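# Place the carton fully on the raised block

## Task

Set the carton down on top of the raised block so that no part of it sticks out past the block's edges. It must stay there by itself once the robot lets go, so a carton held in place only by the robot does not count. Then release it and pull the tool away.

## Robot and tools

Robot: one UR12e-type arm on a base with a four-cup vacuum tool. Its reference point, the cup point (end_effector_position), is the centre of the four cup rims. The cups face along the cup point's own +z axis. In the cup point's axes the cups sit at x = -35 and +35 mm; the pair at y = -70 mm is channel a and the pair at y = +70 mm is channel b. The tool reaches 148 mm to each side along that y axis, so allow for its width near obstacles.

Scene frame: origin on the table top beneath the arm's base, +z up, +y to the left when facing along +x. All positions are in metres and all orientations are quaternions written w first (qw, qx, qy, qz), both in this frame. The base may be slightly tilted, and the reported position gets less accurate at long reach.

The row. Every motion command is a single row of 9 numbers: x, y, z, qw, qx, qy, qz, suction_a, suction_b. The first seven are an absolute pose for the cup point in the scene frame, not an offset. The last two are vacuum levels from -1 to 1: +1 is full vacuum, a smaller value is that fraction of it, and 0.01 or less switches the channel off. Each channel keeps its last value until changed. To hold an orientation steady, repeat the same quaternion in every row rather than copying the possibly drifted one from a result.

execute_actions: argument actions is a list holding at most one item. An empty list returns the current state and moves nothing. An action is {"rows": [...], "steps": n}: 1 to 15 rows, n from 1 to 15 control steps of 1/30 s (15 if omitted). Each row covers one step, and the last row repeats if there are fewer rows than steps. A wait is {"steps": n} with n up to 300, counted from the previous result, so thinking time eats into it. Optional pictures (true/false) controls whether camera images come back. A call is refused, sending nothing, if the target is more than 0.6 m from the last reported position along any cup-point axis. On each step the commanded pose is clipped to 100 mm and 16 degrees from the measured pose, and motion trails commands by about 0.17 s, so a distant pose can take several actions: check the reported pose and send the remainder. Position takes priority over orientation when both cannot be met.

move: target is one 9-number row (absolute pose plus vacuum values, the vacuum values applied at the start). speed is the path's top speed in m/s, 0.002 to 0.5, default 0.25; turning is capped at twice that in rad/s. The path runs straight from the current pose, lasting 0.5 to 10 s; longer ones stop short. It does not avoid obstacles and the real motion can lag, wander or overshoot the speed, particularly with the arm stretched out. Optional stop_force (N, 13 to 80, not usable in the first 0.2 s) ends the path when the wrist sensor feels that much extra push against the direction of travel for 2 steps; the arm then backs up 2 steps and holds. Used at very low speed it lets you aim well beyond the contact point. It is judged along the line to target in the starting tool axes, so it is unreliable on moves that rotate. Omit it when moving away from a surface you are pressing on. The result adds a move: line with the ending (done, off_target, moving, held, fault, or contact meaning stop_force triggered), any limits (paced = pose clipped; held = some steps blocked by the clearance check) and the distance from target.

wait: seconds, 0 to 10; the robot just keeps going toward its current target. zoom_image: camera (cam_head_left, cam_head_right, cam_high, cam_low, cam_wrist) and region [x0, y0, x1, y1] in image pixels, origin top-left, at most 504 by 504; each image is 672x504. read_manual: section "licences", only legal text. finished_scene: scene, the current scene's number; it ends and grades the scene irreversibly.

Results: the cup point's pose and linear/angular velocities, Joint positions (base to wrist), Wrist force and Wrist torque along the tool's own axes (force points from a touched surface back into the arm; noise up to about 3.4 N, offsets up to about 5.5 N, saturation near 100 N; "no reading" is normal at the start), suction_measured_a/b, and part_present_a/b, which turn 1 at a reading of 0.54 and 0 below 0.49. A sealed cup settles up to 0.17 below the command (0.27 with both channels on); a reading near 0 means no seal. "pose unreachable" and HELD mark steps the clearance check altered or blocked. "Hand target" shows where the controller is heading. Camera calibrations (intrinsics, distortion, world-to-camera transforms) are supplied and may be off by a couple of degrees and under a centimetre.

Gripping: press both cups of a channel fully onto a smooth flat face; edges, gaps or holes under a rim leak. An open channel with an uncovered cup starves the other channel. Held items sit up to 12 mm nearer the tool. To release: lower until the carton rests on the block, turn both channels off, then lift more than 15 mm. A cup sealed on the table pins the tool; switch that channel off.

Avoid: joint torque at its load limit (elbow 132 N m, wrists 47.5 N m) or any external force of 150 N causes a 10 s stop. The arm is stiff, so aiming even slightly into a hard surface can fault; approach slowly with stop_force. Holding loads heats motors; a MOTOR HOT warning comes at 70 °C and the brakes lock at 85 °C. Do not drop, slam or shove objects, and never push anything off the table. Loose objects may get nudged occasionally, and the simulation keeps running while you compose replies.

Each tool is called after "Call:" as name(argument=value, ...), one argument or row to a line, values as JSON.

## Session

Call:
execute_actions(
  actions=[],
)

Scene clock: 0.00 s of 5300.00 s.
end_effector_position=(+0.6297, +0.0175, +0.5358) suction_measured_a=0.00 part_present_a=0 suction_measured_b=0.00 part_present_b=0 end_effector_quat_wxyz=(+0.001, +0.697, +0.717, -0.000) end_effector_velocity=(-0.000, +0.000, -0.001) end_effector_angular_velocity=(+0.001, +0.001, -0.000)
Joint positions: [-0.281 -1.702  1.855 -1.726 -1.571 -1.853]
Joint velocities: [0.    0.    0.001 0.    0.001 0.   ]
Wrist force (N, on the end effector, along its own x y z axes, offset not removed): no reading
Wrist torque (N m, same axes, about the end effector's origin, offset not removed): no reading
Hand target: +0.630, +0.017, +0.536; +0.001, +0.697, +0.717, -0.000

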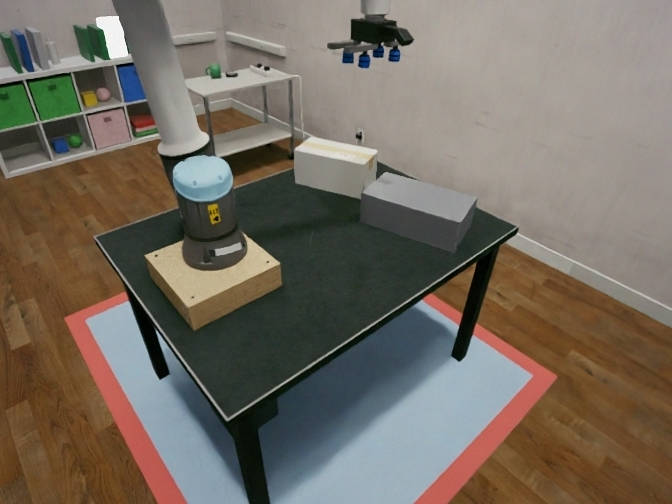

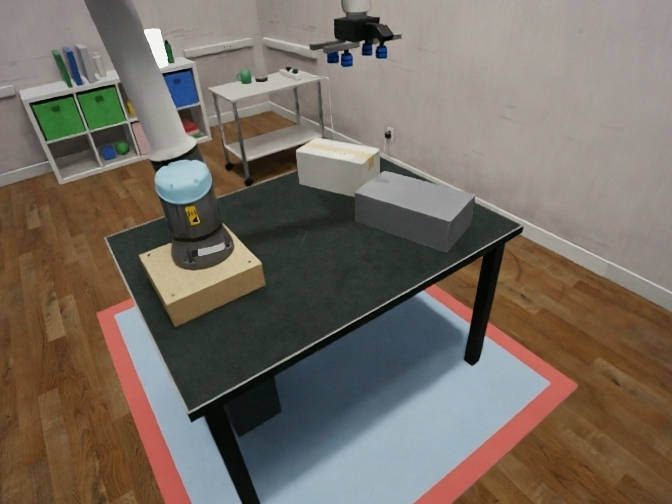

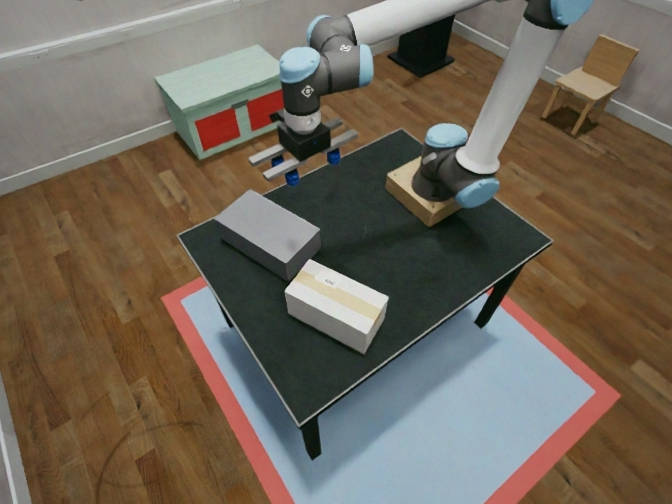

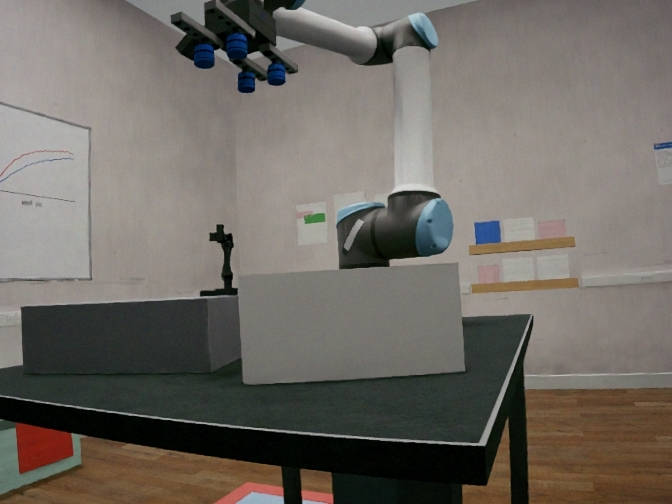

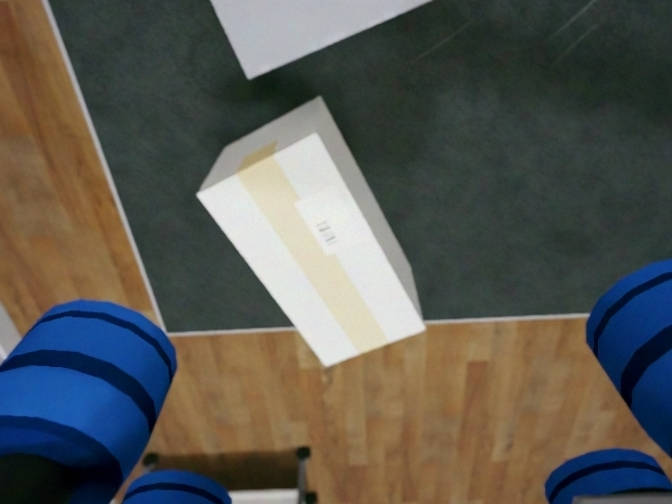

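Call:
zoom_image(
  camera="cam_high",
  region=[200, 180, 400, 360],
)

Call:
zoom_image(
  camera="cam_head_left",
  region=[280, 125, 490, 260],
)

Call:
zoom_image(
  camera="cam_wrist",
  region=[180, 0, 460, 380],
)

Region (200, 180, 400, 360) of cam_high's 672x504 image, scaled by 2.520, with more detail than that image has; it fills the top 454 rows of this view, and the rest is white.

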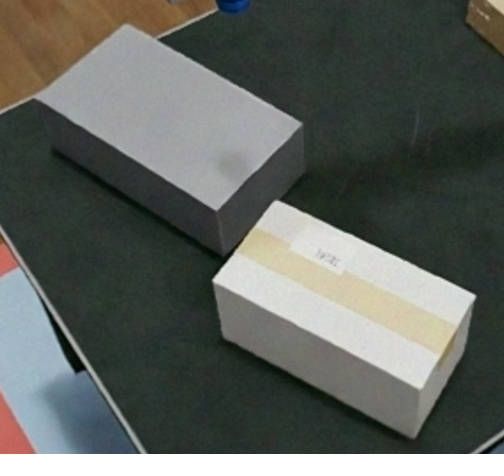

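Region (280, 125, 490, 260) of cam_head_left's 672x504 image, scaled by 2.400, with more detail than that image has; it fills the top 324 rows of this view, and the rest is white.

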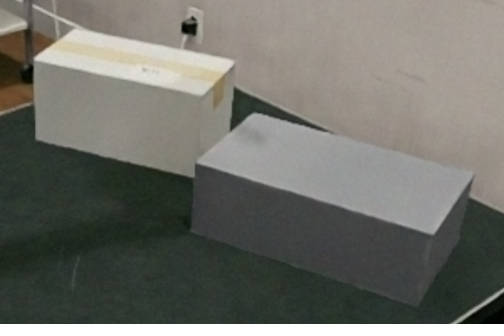

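Region (180, 0, 460, 380) of cam_wrist's 672x504 image, scaled by 1.326, with more detail than that image has; it fills the left 371 columns of this view, and the rest is white.

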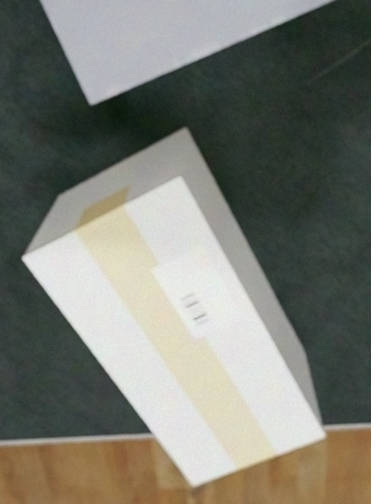

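Call:
move(
  target=[0.665, 0.25, 0.30, 0, 0.9816, 0.1908, 0, -1, -1],
  speed=0.35,
)

Scene clock: 93.57 s of 5300.00 s.
end_effector_position=(+0.6653, +0.2500, +0.3001) suction_measured_a=0.00 part_present_a=0 suction_measured_b=0.00 part_present_b=0 end_effector_quat_wxyz=(-0.000, +0.981, +0.192, +0.000) end_effector_velocity=(-0.000, +0.002, -0.003) end_effector_angular_velocity=(-0.002, +0.001, -0.011)
Joint positions: [ 0.083 -1.415  2.01  -2.167 -1.57  -0.274]
Joint velocities: [ 0.004  0.004  0.    -0.004 -0.001  0.015]
Wrist force (N, on the end effector, along its own x y z axes, offset not removed): [-1.1 0.7 -2.2]
Wrist torque (N m, same axes, about the end effector's origin, offset not removed): [0.15 0.21 0.06]
Hand target: +0.665, +0.250, +0.300; -0.000, +0.982, +0.191, +0.000
Off the commanded pose: 0.000 m, 0 deg.
After step 90, 88.20 s passed at rest.
move: done
camera_calibration (this result's frames):
cam_wrist: T_world_to_cam=[[-0.273553, 0.961324, 0.032032, -0.0600803], [0.797991, 0.20823, 0.565553, -0.708075], [0.537009, 0.18027, -0.82409, -0.0207707], [0, 0, 0, 1]] pos_world=[0.559757, 0.208944, 0.385262]

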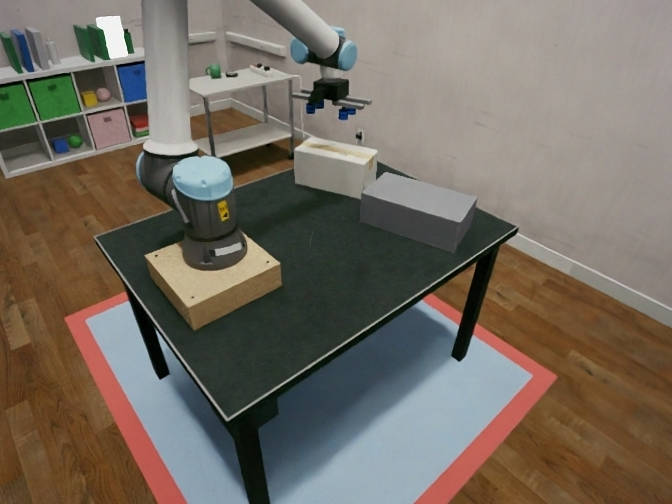

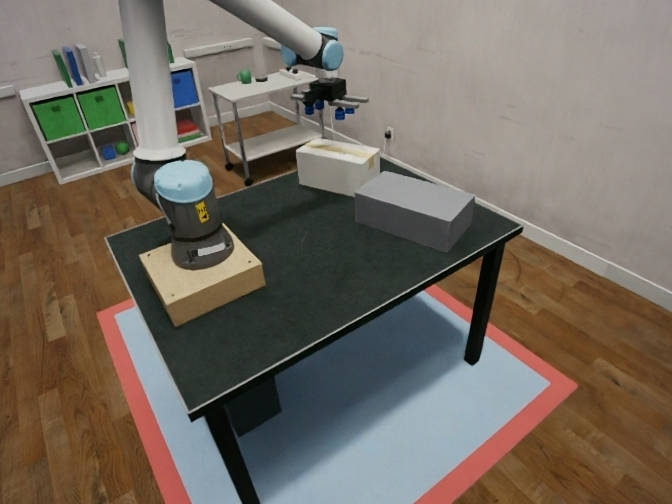

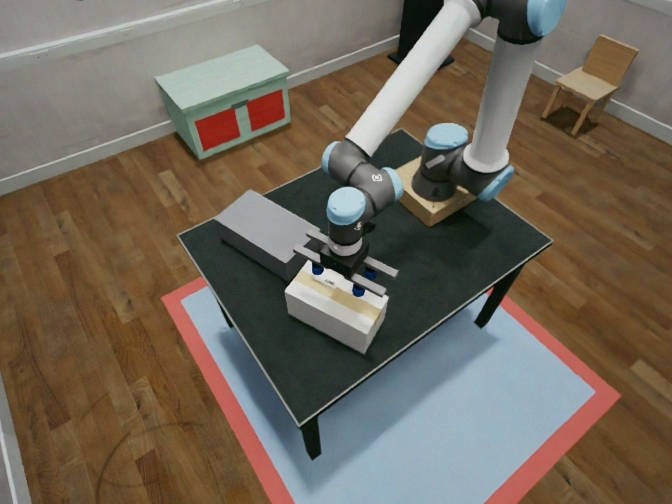

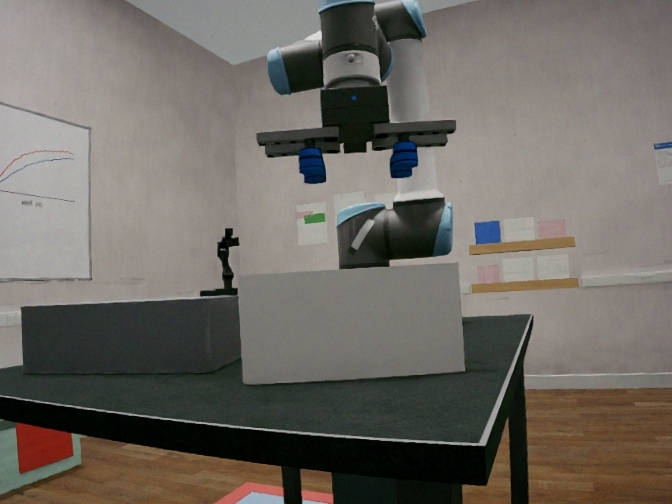

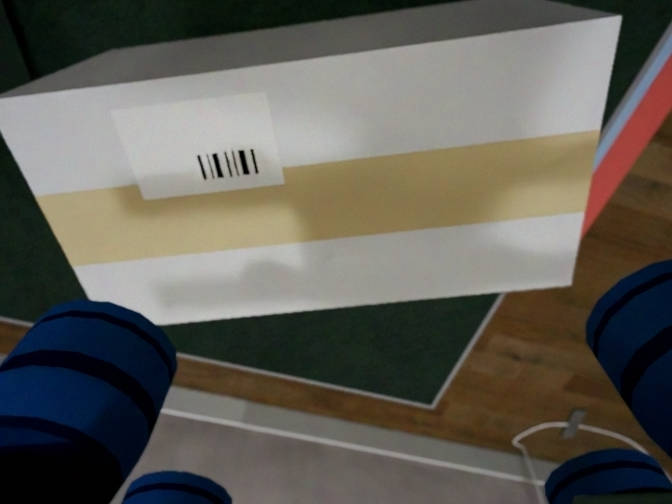

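Call:
move(
  target=[0.678, 0.243, 0.172, 0, 0.9816, 0.1908, 0, -1, -1],
  speed=0.15,
)

Call:
move(
  target=[0.678, 0.243, 0.135, 0, 0.9816, 0.1908, 0, 1, 1],
  speed=0.008,
  stop_force=15,
)

Scene clock: 112.80 s of 5300.00 s.
end_effector_position=(+0.6781, +0.2430, +0.1722) suction_measured_a=0.00 part_present_a=0 suction_measured_b=0.00 part_present_b=0 end_effector_quat_wxyz=(+0.000, +0.982, +0.191, -0.000) end_effector_velocity=(-0.001, -0.000, -0.003) end_effector_angular_velocity=(+0.000, +0.002, +0.000)
Joint positions: [ 0.072 -1.247  2.082 -2.407 -1.57  -0.284]
Joint velocities: [-0.     0.004  0.002 -0.004  0.    -0.001]
Wrist force (N, on the end effector, along its own x y z axes, offset not removed): [-1.1 4.5 -1.9]
Wrist torque (N m, same axes, about the end effector's origin, offset not removed): [0.77 0.30 0.17]
Hand target: +0.678, +0.243, +0.172; +0.000, +0.982, +0.191, -0.000
Off the commanded pose: 0.000 m, 0 deg.
After step 90, 14.80 s passed at rest.
move: done
camera_calibration (this result's frames):
cam_wrist: T_world_to_cam=[[-0.272185, 0.961739, 0.0312136, -0.0466449], [0.798362, 0.207601, 0.565261, -0.644516], [0.537154, 0.178775, -0.824321, -0.13153], [0, 0, 0, 1]] pos_world=[0.572513, 0.202177, 0.257353]

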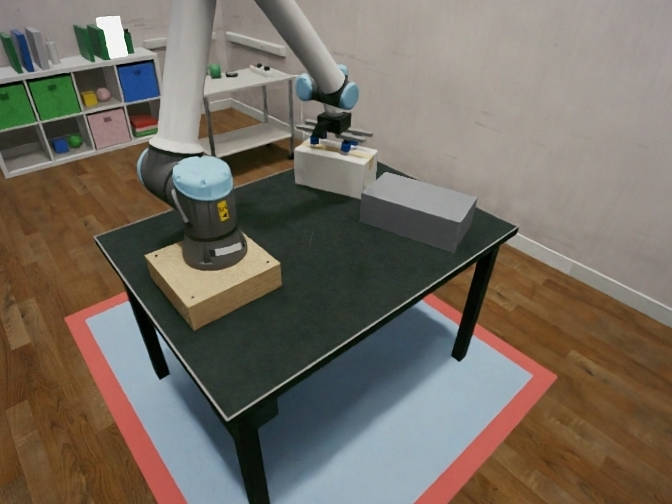

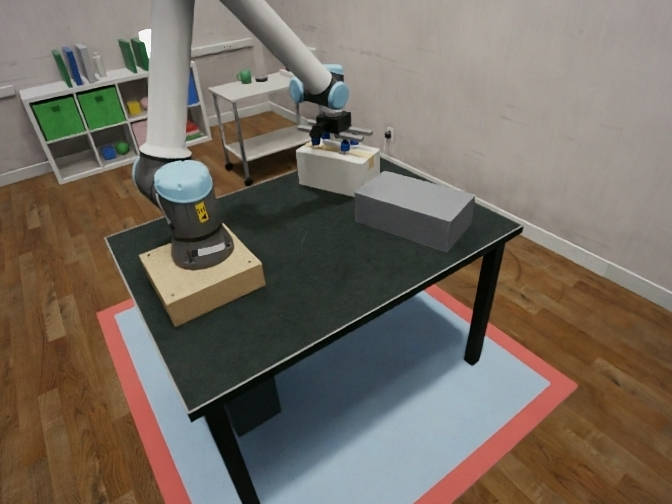

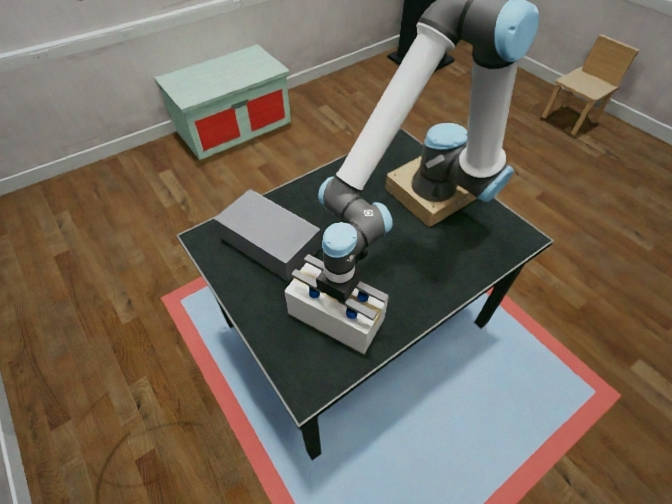

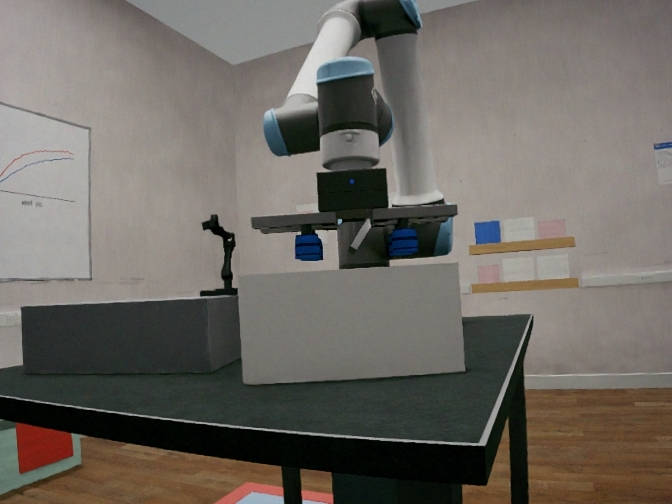

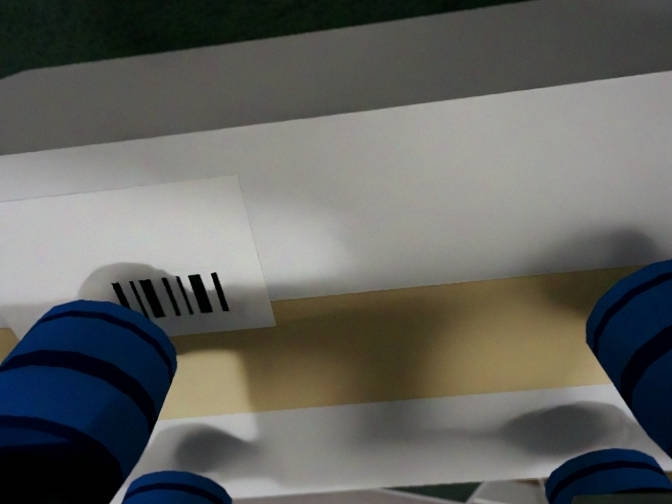

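Scene clock: 117.27 s of 5300.00 s.
end_effector_position=(+0.6783, +0.2430, +0.1397) suction_measured_a=0.78 part_present_a=1 suction_measured_b=0.78 part_present_b=1 end_effector_quat_wxyz=(+0.000, +0.982, +0.191, +0.000) end_effector_velocity=(-0.002, -0.000, +0.000) end_effector_angular_velocity=(-0.000, +0.004, +0.001)
Joint positions: [ 0.072 -1.2    2.097 -2.469 -1.57  -0.284]
Joint velocities: [ 0.    -0.002  0.001  0.005  0.    -0.001]
Wrist force (N, on the end effector, along its own x y z axes, offset not removed): [8.5 3.3 -24.5]
Wrist torque (N m, same axes, about the end effector's origin, offset not removed): [-1.84 1.19 0.29]
Hand target: +0.678, +0.243, +0.140; +0.000, +0.982, +0.191, +0.000
Off the commanded pose: 0.005 m, 0 deg.
move: contact
camera_calibration (this result's frames):
cam_wrist: T_world_to_cam=[[-0.272199, 0.961739, 0.0310867, -0.0455689], [0.797901, 0.207536, 0.565935, -0.626134], [0.53783, 0.178851, -0.823864, -0.158932], [0, 0, 0, 1]] pos_world=[0.572667, 0.202196, 0.224829]

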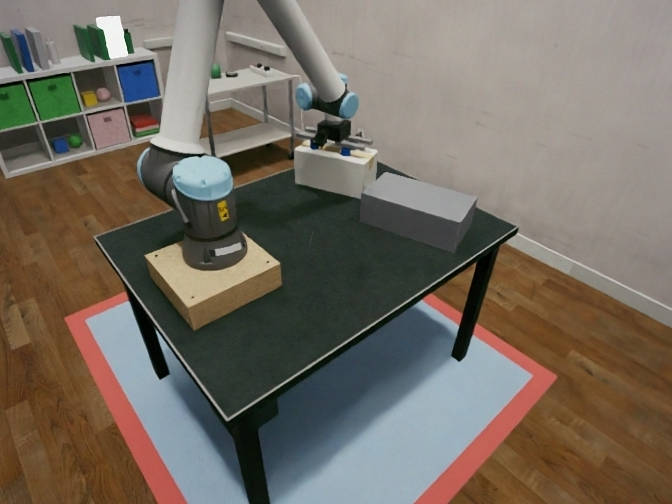

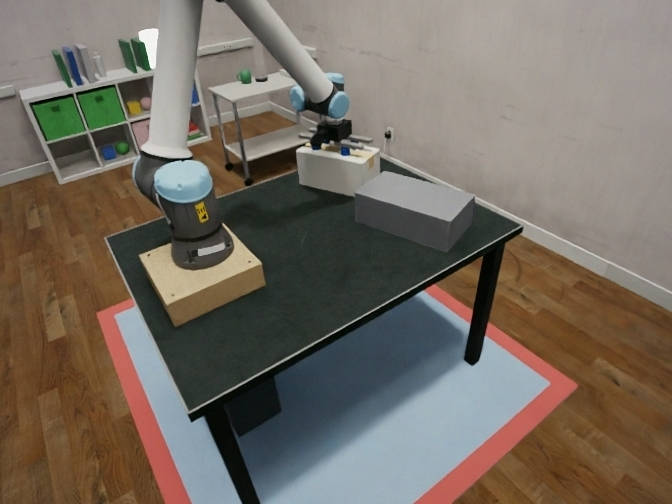

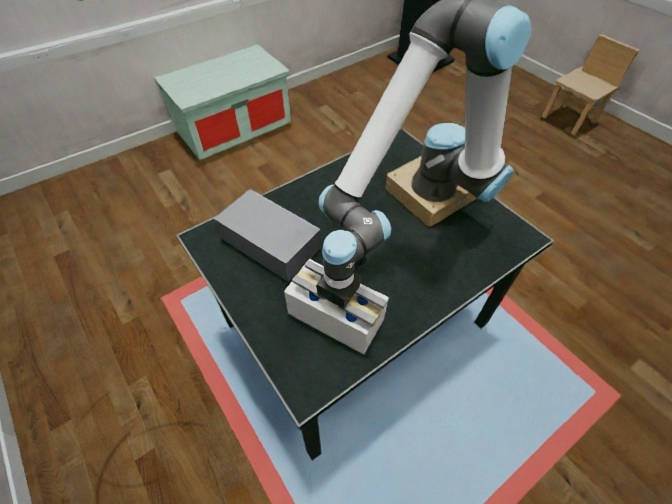

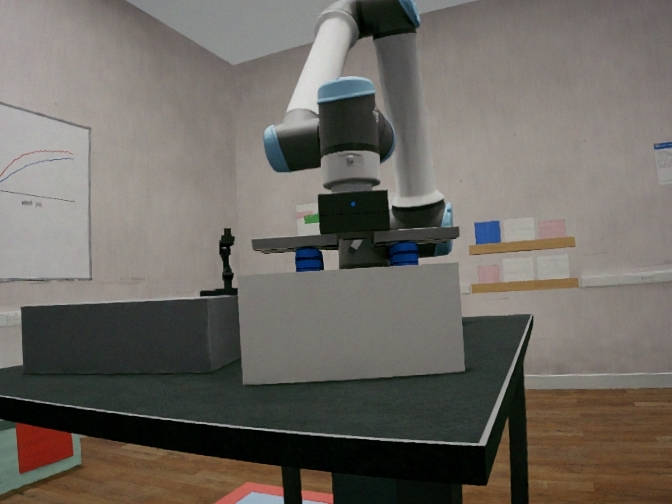

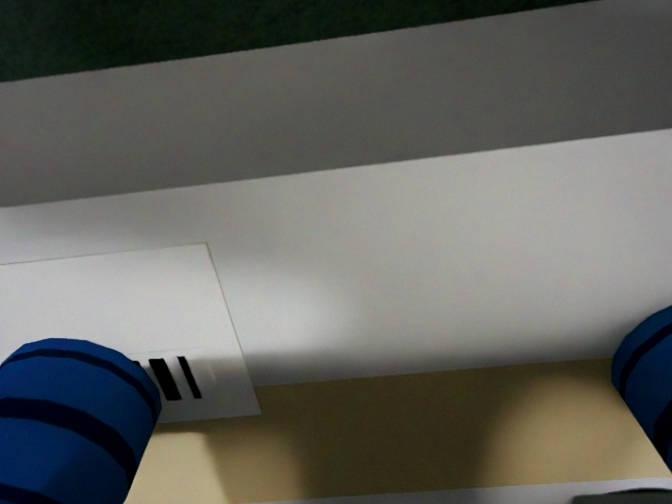

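Call:
move(
  target=[0.678, 0.243, 0.31, 0, 0.9816, 0.1908, 0, 1, 1],
  speed=0.12,
)

Scene clock: 136.77 s of 5300.00 s.
end_effector_position=(+0.6778, +0.2430, +0.3099) suction_measured_a=0.78 part_present_a=1 suction_measured_b=0.78 part_present_b=1 end_effector_quat_wxyz=(-0.000, +0.982, +0.191, +0.000) end_effector_velocity=(-0.000, -0.000, +0.002) end_effector_angular_velocity=(+0.000, +0.000, +0.001)
Joint positions: [ 0.072 -1.41   1.983 -2.145 -1.57  -0.284]
Joint velocities: [-0.    -0.002 -0.002  0.005  0.    -0.002]
Wrist force (N, on the end effector, along its own x y z axes, offset not removed): [0.5 2.3 19.9]
Wrist torque (N m, same axes, about the end effector's origin, offset not removed): [0.21 0.26 0.10]
Hand target: +0.678, +0.243, +0.310; -0.000, +0.982, +0.191, +0.000
Off the commanded pose: 0.000 m, 0 deg.
move: done
camera_calibration (this result's frames):
cam_wrist: T_world_to_cam=[[-0.272208, 0.961731, 0.031242, -0.0509981], [0.798353, 0.207603, 0.565273, -0.722148], [0.537154, 0.178814, -0.824312, -0.017907], [0, 0, 0, 1]] pos_world=[0.572266, 0.202168, 0.395042]

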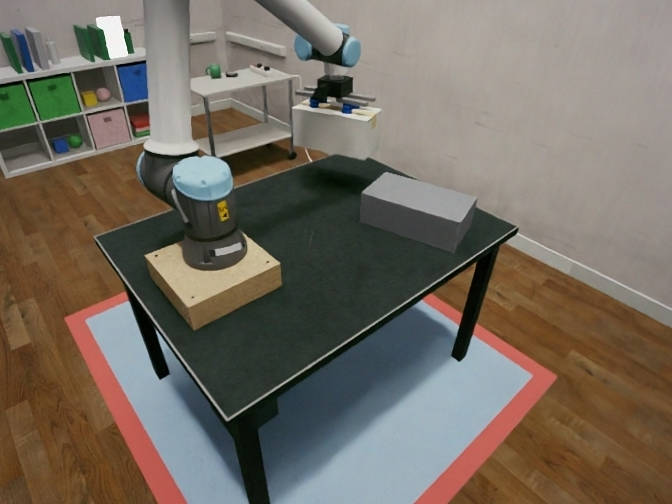

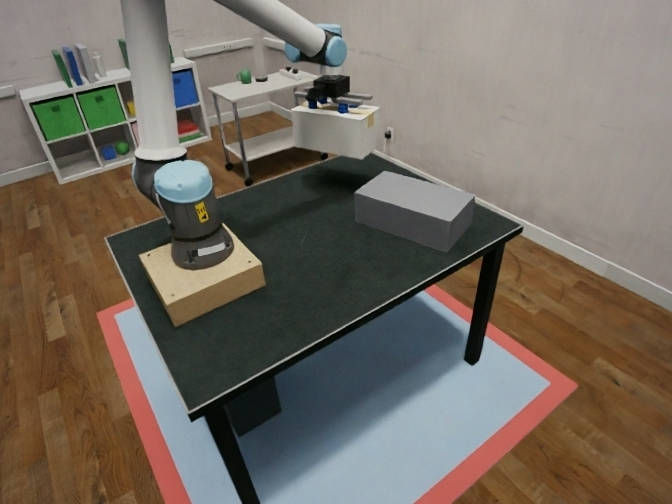

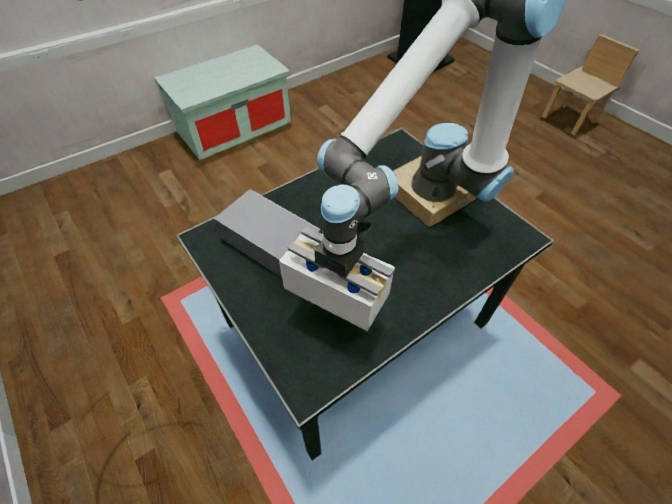

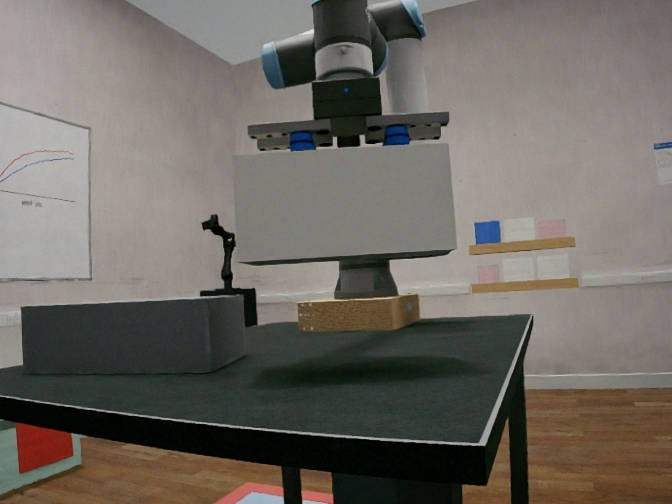

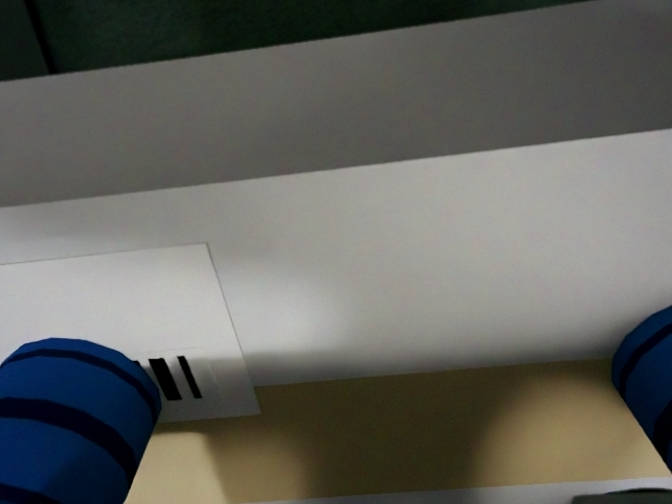

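Call:
move(
  target=[0.686, -0.186, 0.31, 0, 0.9891, 0.1470, 0, 1, 1],
  speed=0.2,
)

Scene clock: 142.00 s of 5300.00 s.
end_effector_position=(+0.6857, -0.1862, +0.3100) suction_measured_a=0.78 part_present_a=1 suction_measured_b=0.78 part_present_b=1 end_effector_quat_wxyz=(+0.001, +0.989, +0.147, -0.000) end_effector_velocity=(+0.001, -0.003, +0.001) end_effector_angular_velocity=(-0.001, -0.001, +0.000)
Joint positions: [-0.541 -1.424  2.    -2.147 -1.571 -0.808]
Joint velocities: [-0.004  0.001 -0.003  0.001 -0.    -0.004]
Wrist force (N, on the end effector, along its own x y z axes, offset not removed): [-0.9 3.3 16.7]
Wrist torque (N m, same axes, about the end effector's origin, offset not removed): [0.30 0.55 0.18]
Hand target: +0.686, -0.186, +0.310; +0.001, +0.989, +0.147, -0.000
Off the commanded pose: 0.000 m, 0 deg.
move: done
camera_calibration (this result's frames):
cam_wrist: T_world_to_cam=[[-0.185775, 0.982127, 0.0302409, 0.308733], [0.813918, 0.136569, 0.564701, -0.663171], [0.550478, 0.129521, -0.824741, 0.0365293], [0, 0, 0, 1]] pos_world=[0.577013, -0.217378, 0.395284]

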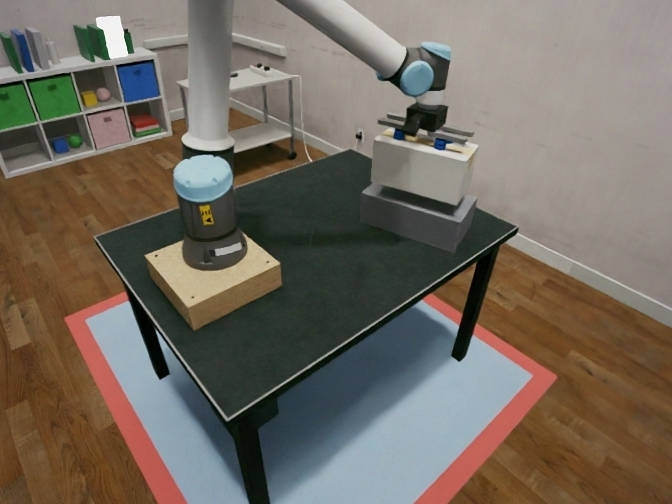

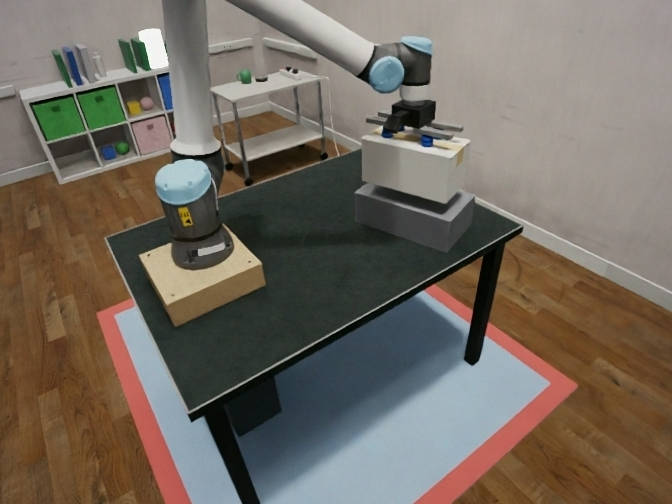

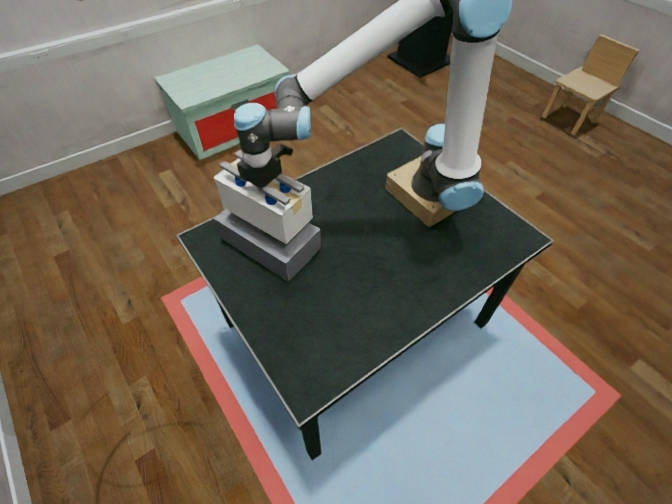

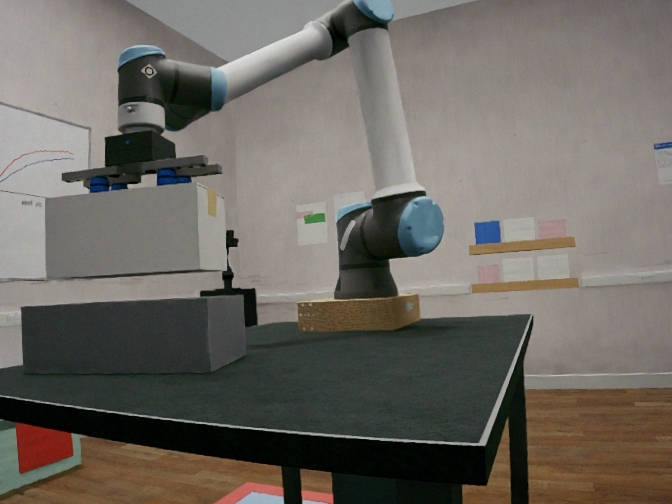

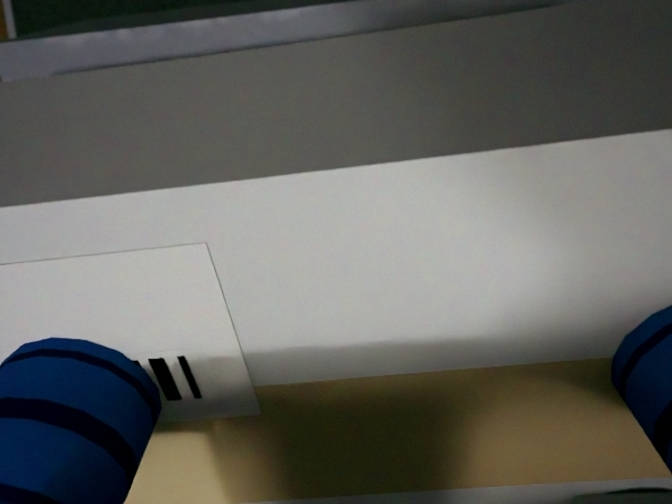

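Call:
move(
  target=[0.686, -0.186, 0.272, 0, 0.9891, 0.1470, 0, 1, 1],
  speed=0.05,
)

Call:
zoom_image(
  camera="cam_high",
  region=[190, 150, 350, 290],
)

Call:
zoom_image(
  camera="cam_head_left",
  region=[340, 130, 500, 260],
)

Call:
zoom_image(
  camera="cam_low",
  region=[0, 180, 280, 390],
)

Scene clock: 147.83 s of 5300.00 s.
end_effector_position=(+0.6860, -0.1860, +0.2723) suction_measured_a=0.78 part_present_a=1 suction_measured_b=0.78 part_present_b=1 end_effector_quat_wxyz=(+0.000, +0.989, +0.147, -0.000) end_effector_velocity=(+0.000, -0.001, -0.002) end_effector_angular_velocity=(-0.001, -0.001, -0.000)
Joint positions: [-0.541 -1.385  2.033 -2.219 -1.57  -0.808]
Joint velocities: [-0.     0.003  0.001 -0.005 -0.    -0.   ]
Wrist force (N, on the end effector, along its own x y z axes, offset not removed): [3.4 5.7 12.7]
Wrist torque (N m, same axes, about the end effector's origin, offset not removed): [0.64 -0.20 0.07]
Hand target: +0.686, -0.186, +0.272; -0.000, +0.989, +0.147, -0.000
Off the commanded pose: 0.000 m, 0 deg.
move: done
camera_calibration (this result's frames):
cam_wrist: T_world_to_cam=[[-0.185738, 0.982103, 0.0312252, 0.309491], [0.813635, 0.135905, 0.565268, -0.642203], [0.550908, 0.130398, -0.824316, 0.00497983], [0, 0, 0, 1]] pos_world=[0.577259, -0.217323, 0.357458]

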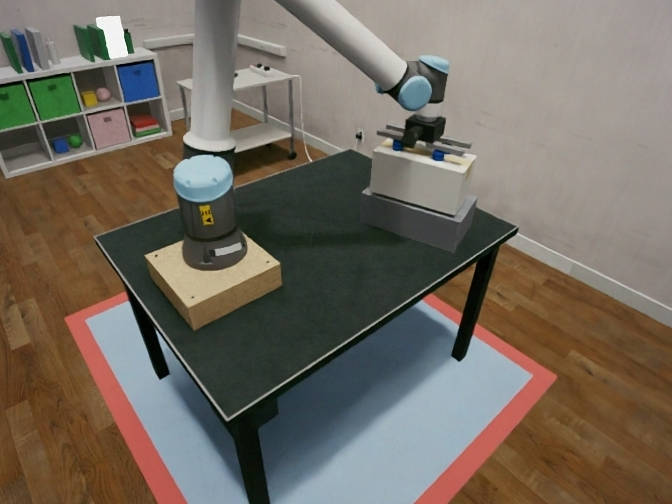

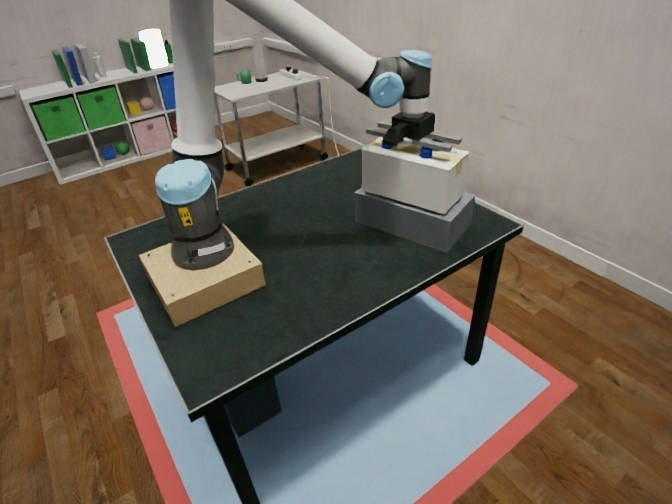

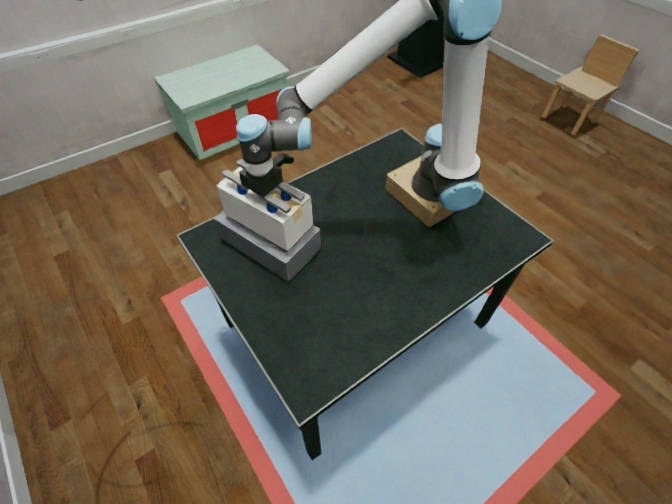

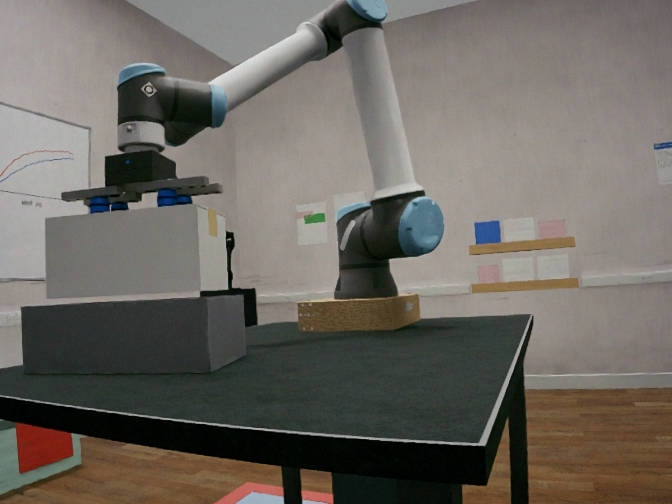

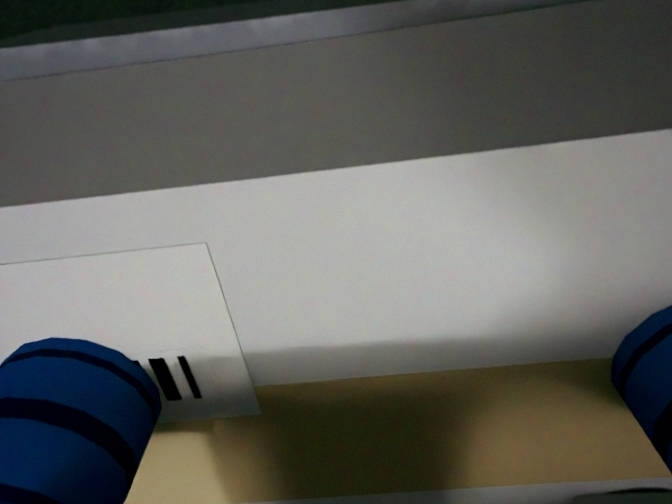

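Region (190, 150, 350, 290) of cam_high's 672x504 image, scaled by 3.150, with more detail than that image has; it fills the top 441 rows of this view, and the rest is white.

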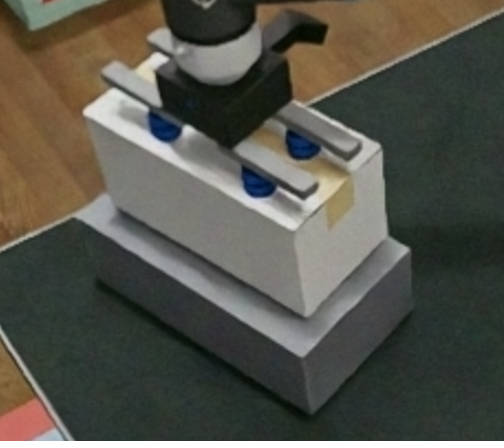

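Region (340, 130, 500, 260) of cam_head_left's 672x504 image, scaled by 3.150, with more detail than that image has; it fills the top 410 rows of this view, and the rest is white.

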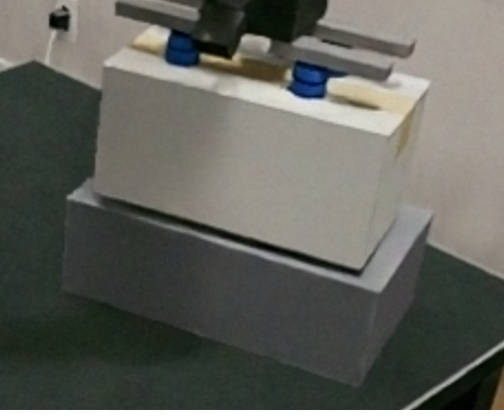

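Region (0, 180, 280, 390) of cam_low's 672x504 image, scaled by 1.800, with more detail than that image has; it fills the top 378 rows of this view, and the rest is white.

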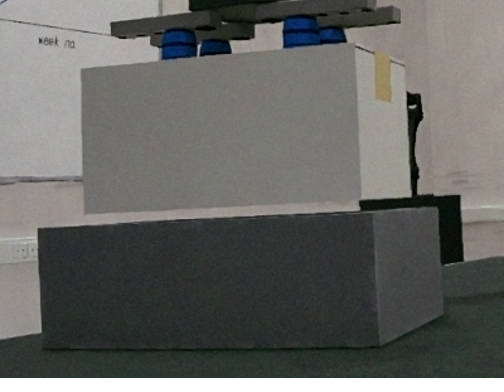

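Call:
move(
  target=[0.686, -0.186, 0.24, 0, 0.9891, 0.1470, 0, 1, 1],
  speed=0.006,
  stop_force=16,
)

Scene clock: 154.10 s of 5300.00 s.
end_effector_position=(+0.6862, -0.1861, +0.2603) suction_measured_a=0.78 part_present_a=1 suction_measured_b=0.78 part_present_b=1 end_effector_quat_wxyz=(+0.000, +0.989, +0.147, +0.000) end_effector_velocity=(-0.001, -0.000, +0.001) end_effector_angular_velocity=(+0.002, +0.002, +0.000)
Joint positions: [-0.541 -1.371  2.043 -2.243 -1.57  -0.808]
Joint velocities: [-0.001 -0.001 -0.001  0.005  0.    -0.001]
Wrist force (N, on the end effector, along its own x y z axes, offset not removed): [0.4 9.1 -1.3]
Wrist torque (N m, same axes, about the end effector's origin, offset not removed): [-3.05 1.21 -0.09]
Hand target: +0.686, -0.186, +0.261; +0.000, +0.989, +0.147, +0.000
Off the commanded pose: 0.020 m, 0 deg.
move: contact
camera_calibration (this result's frames):
cam_wrist: T_world_to_cam=[[-0.185752, 0.98211, 0.0309169, 0.310038], [0.813391, 0.136036, 0.565588, -0.635401], [0.551264, 0.130206, -0.824108, -0.00531292], [0, 0, 0, 1]] pos_world=[0.577348, -0.217362, 0.345411]

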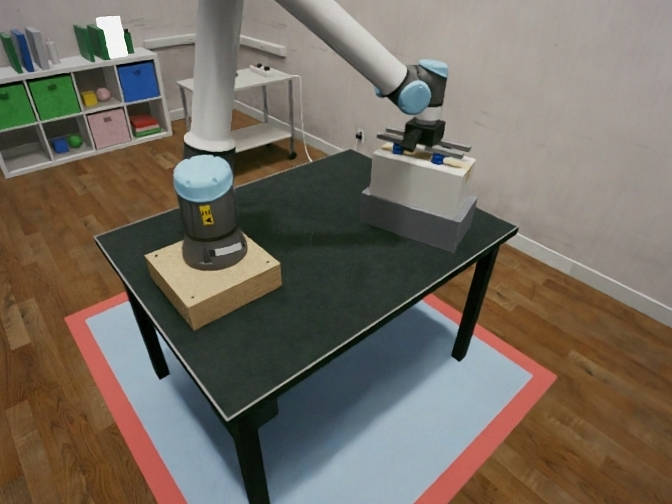

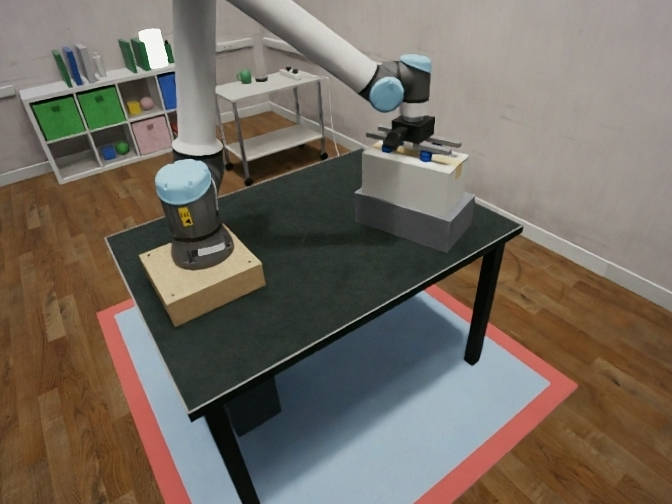

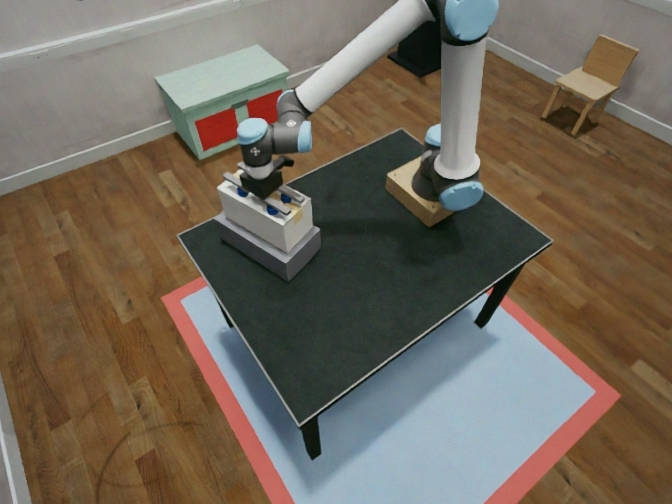

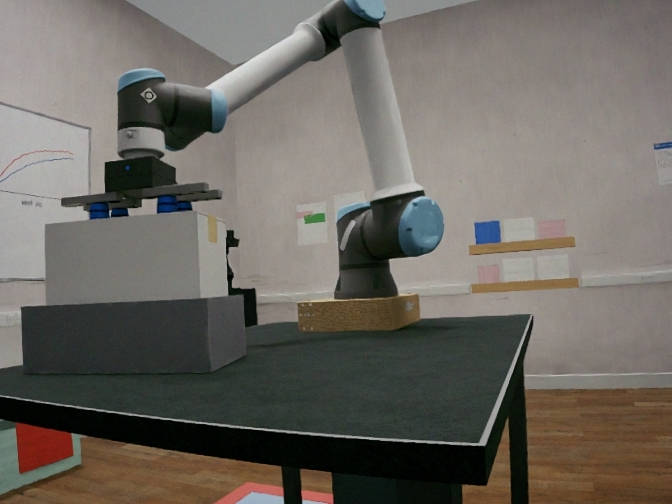

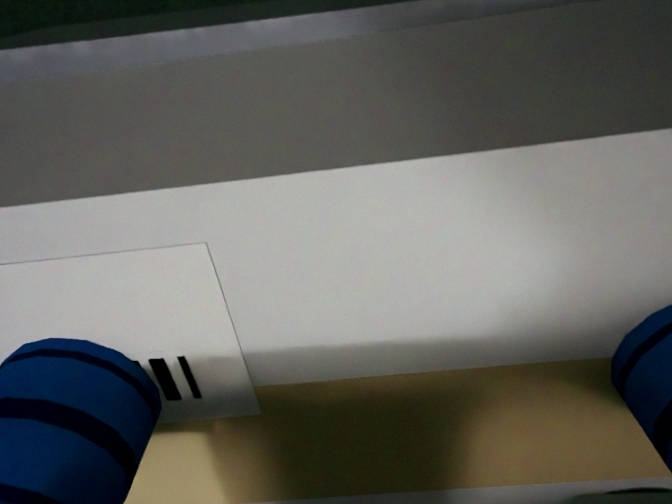

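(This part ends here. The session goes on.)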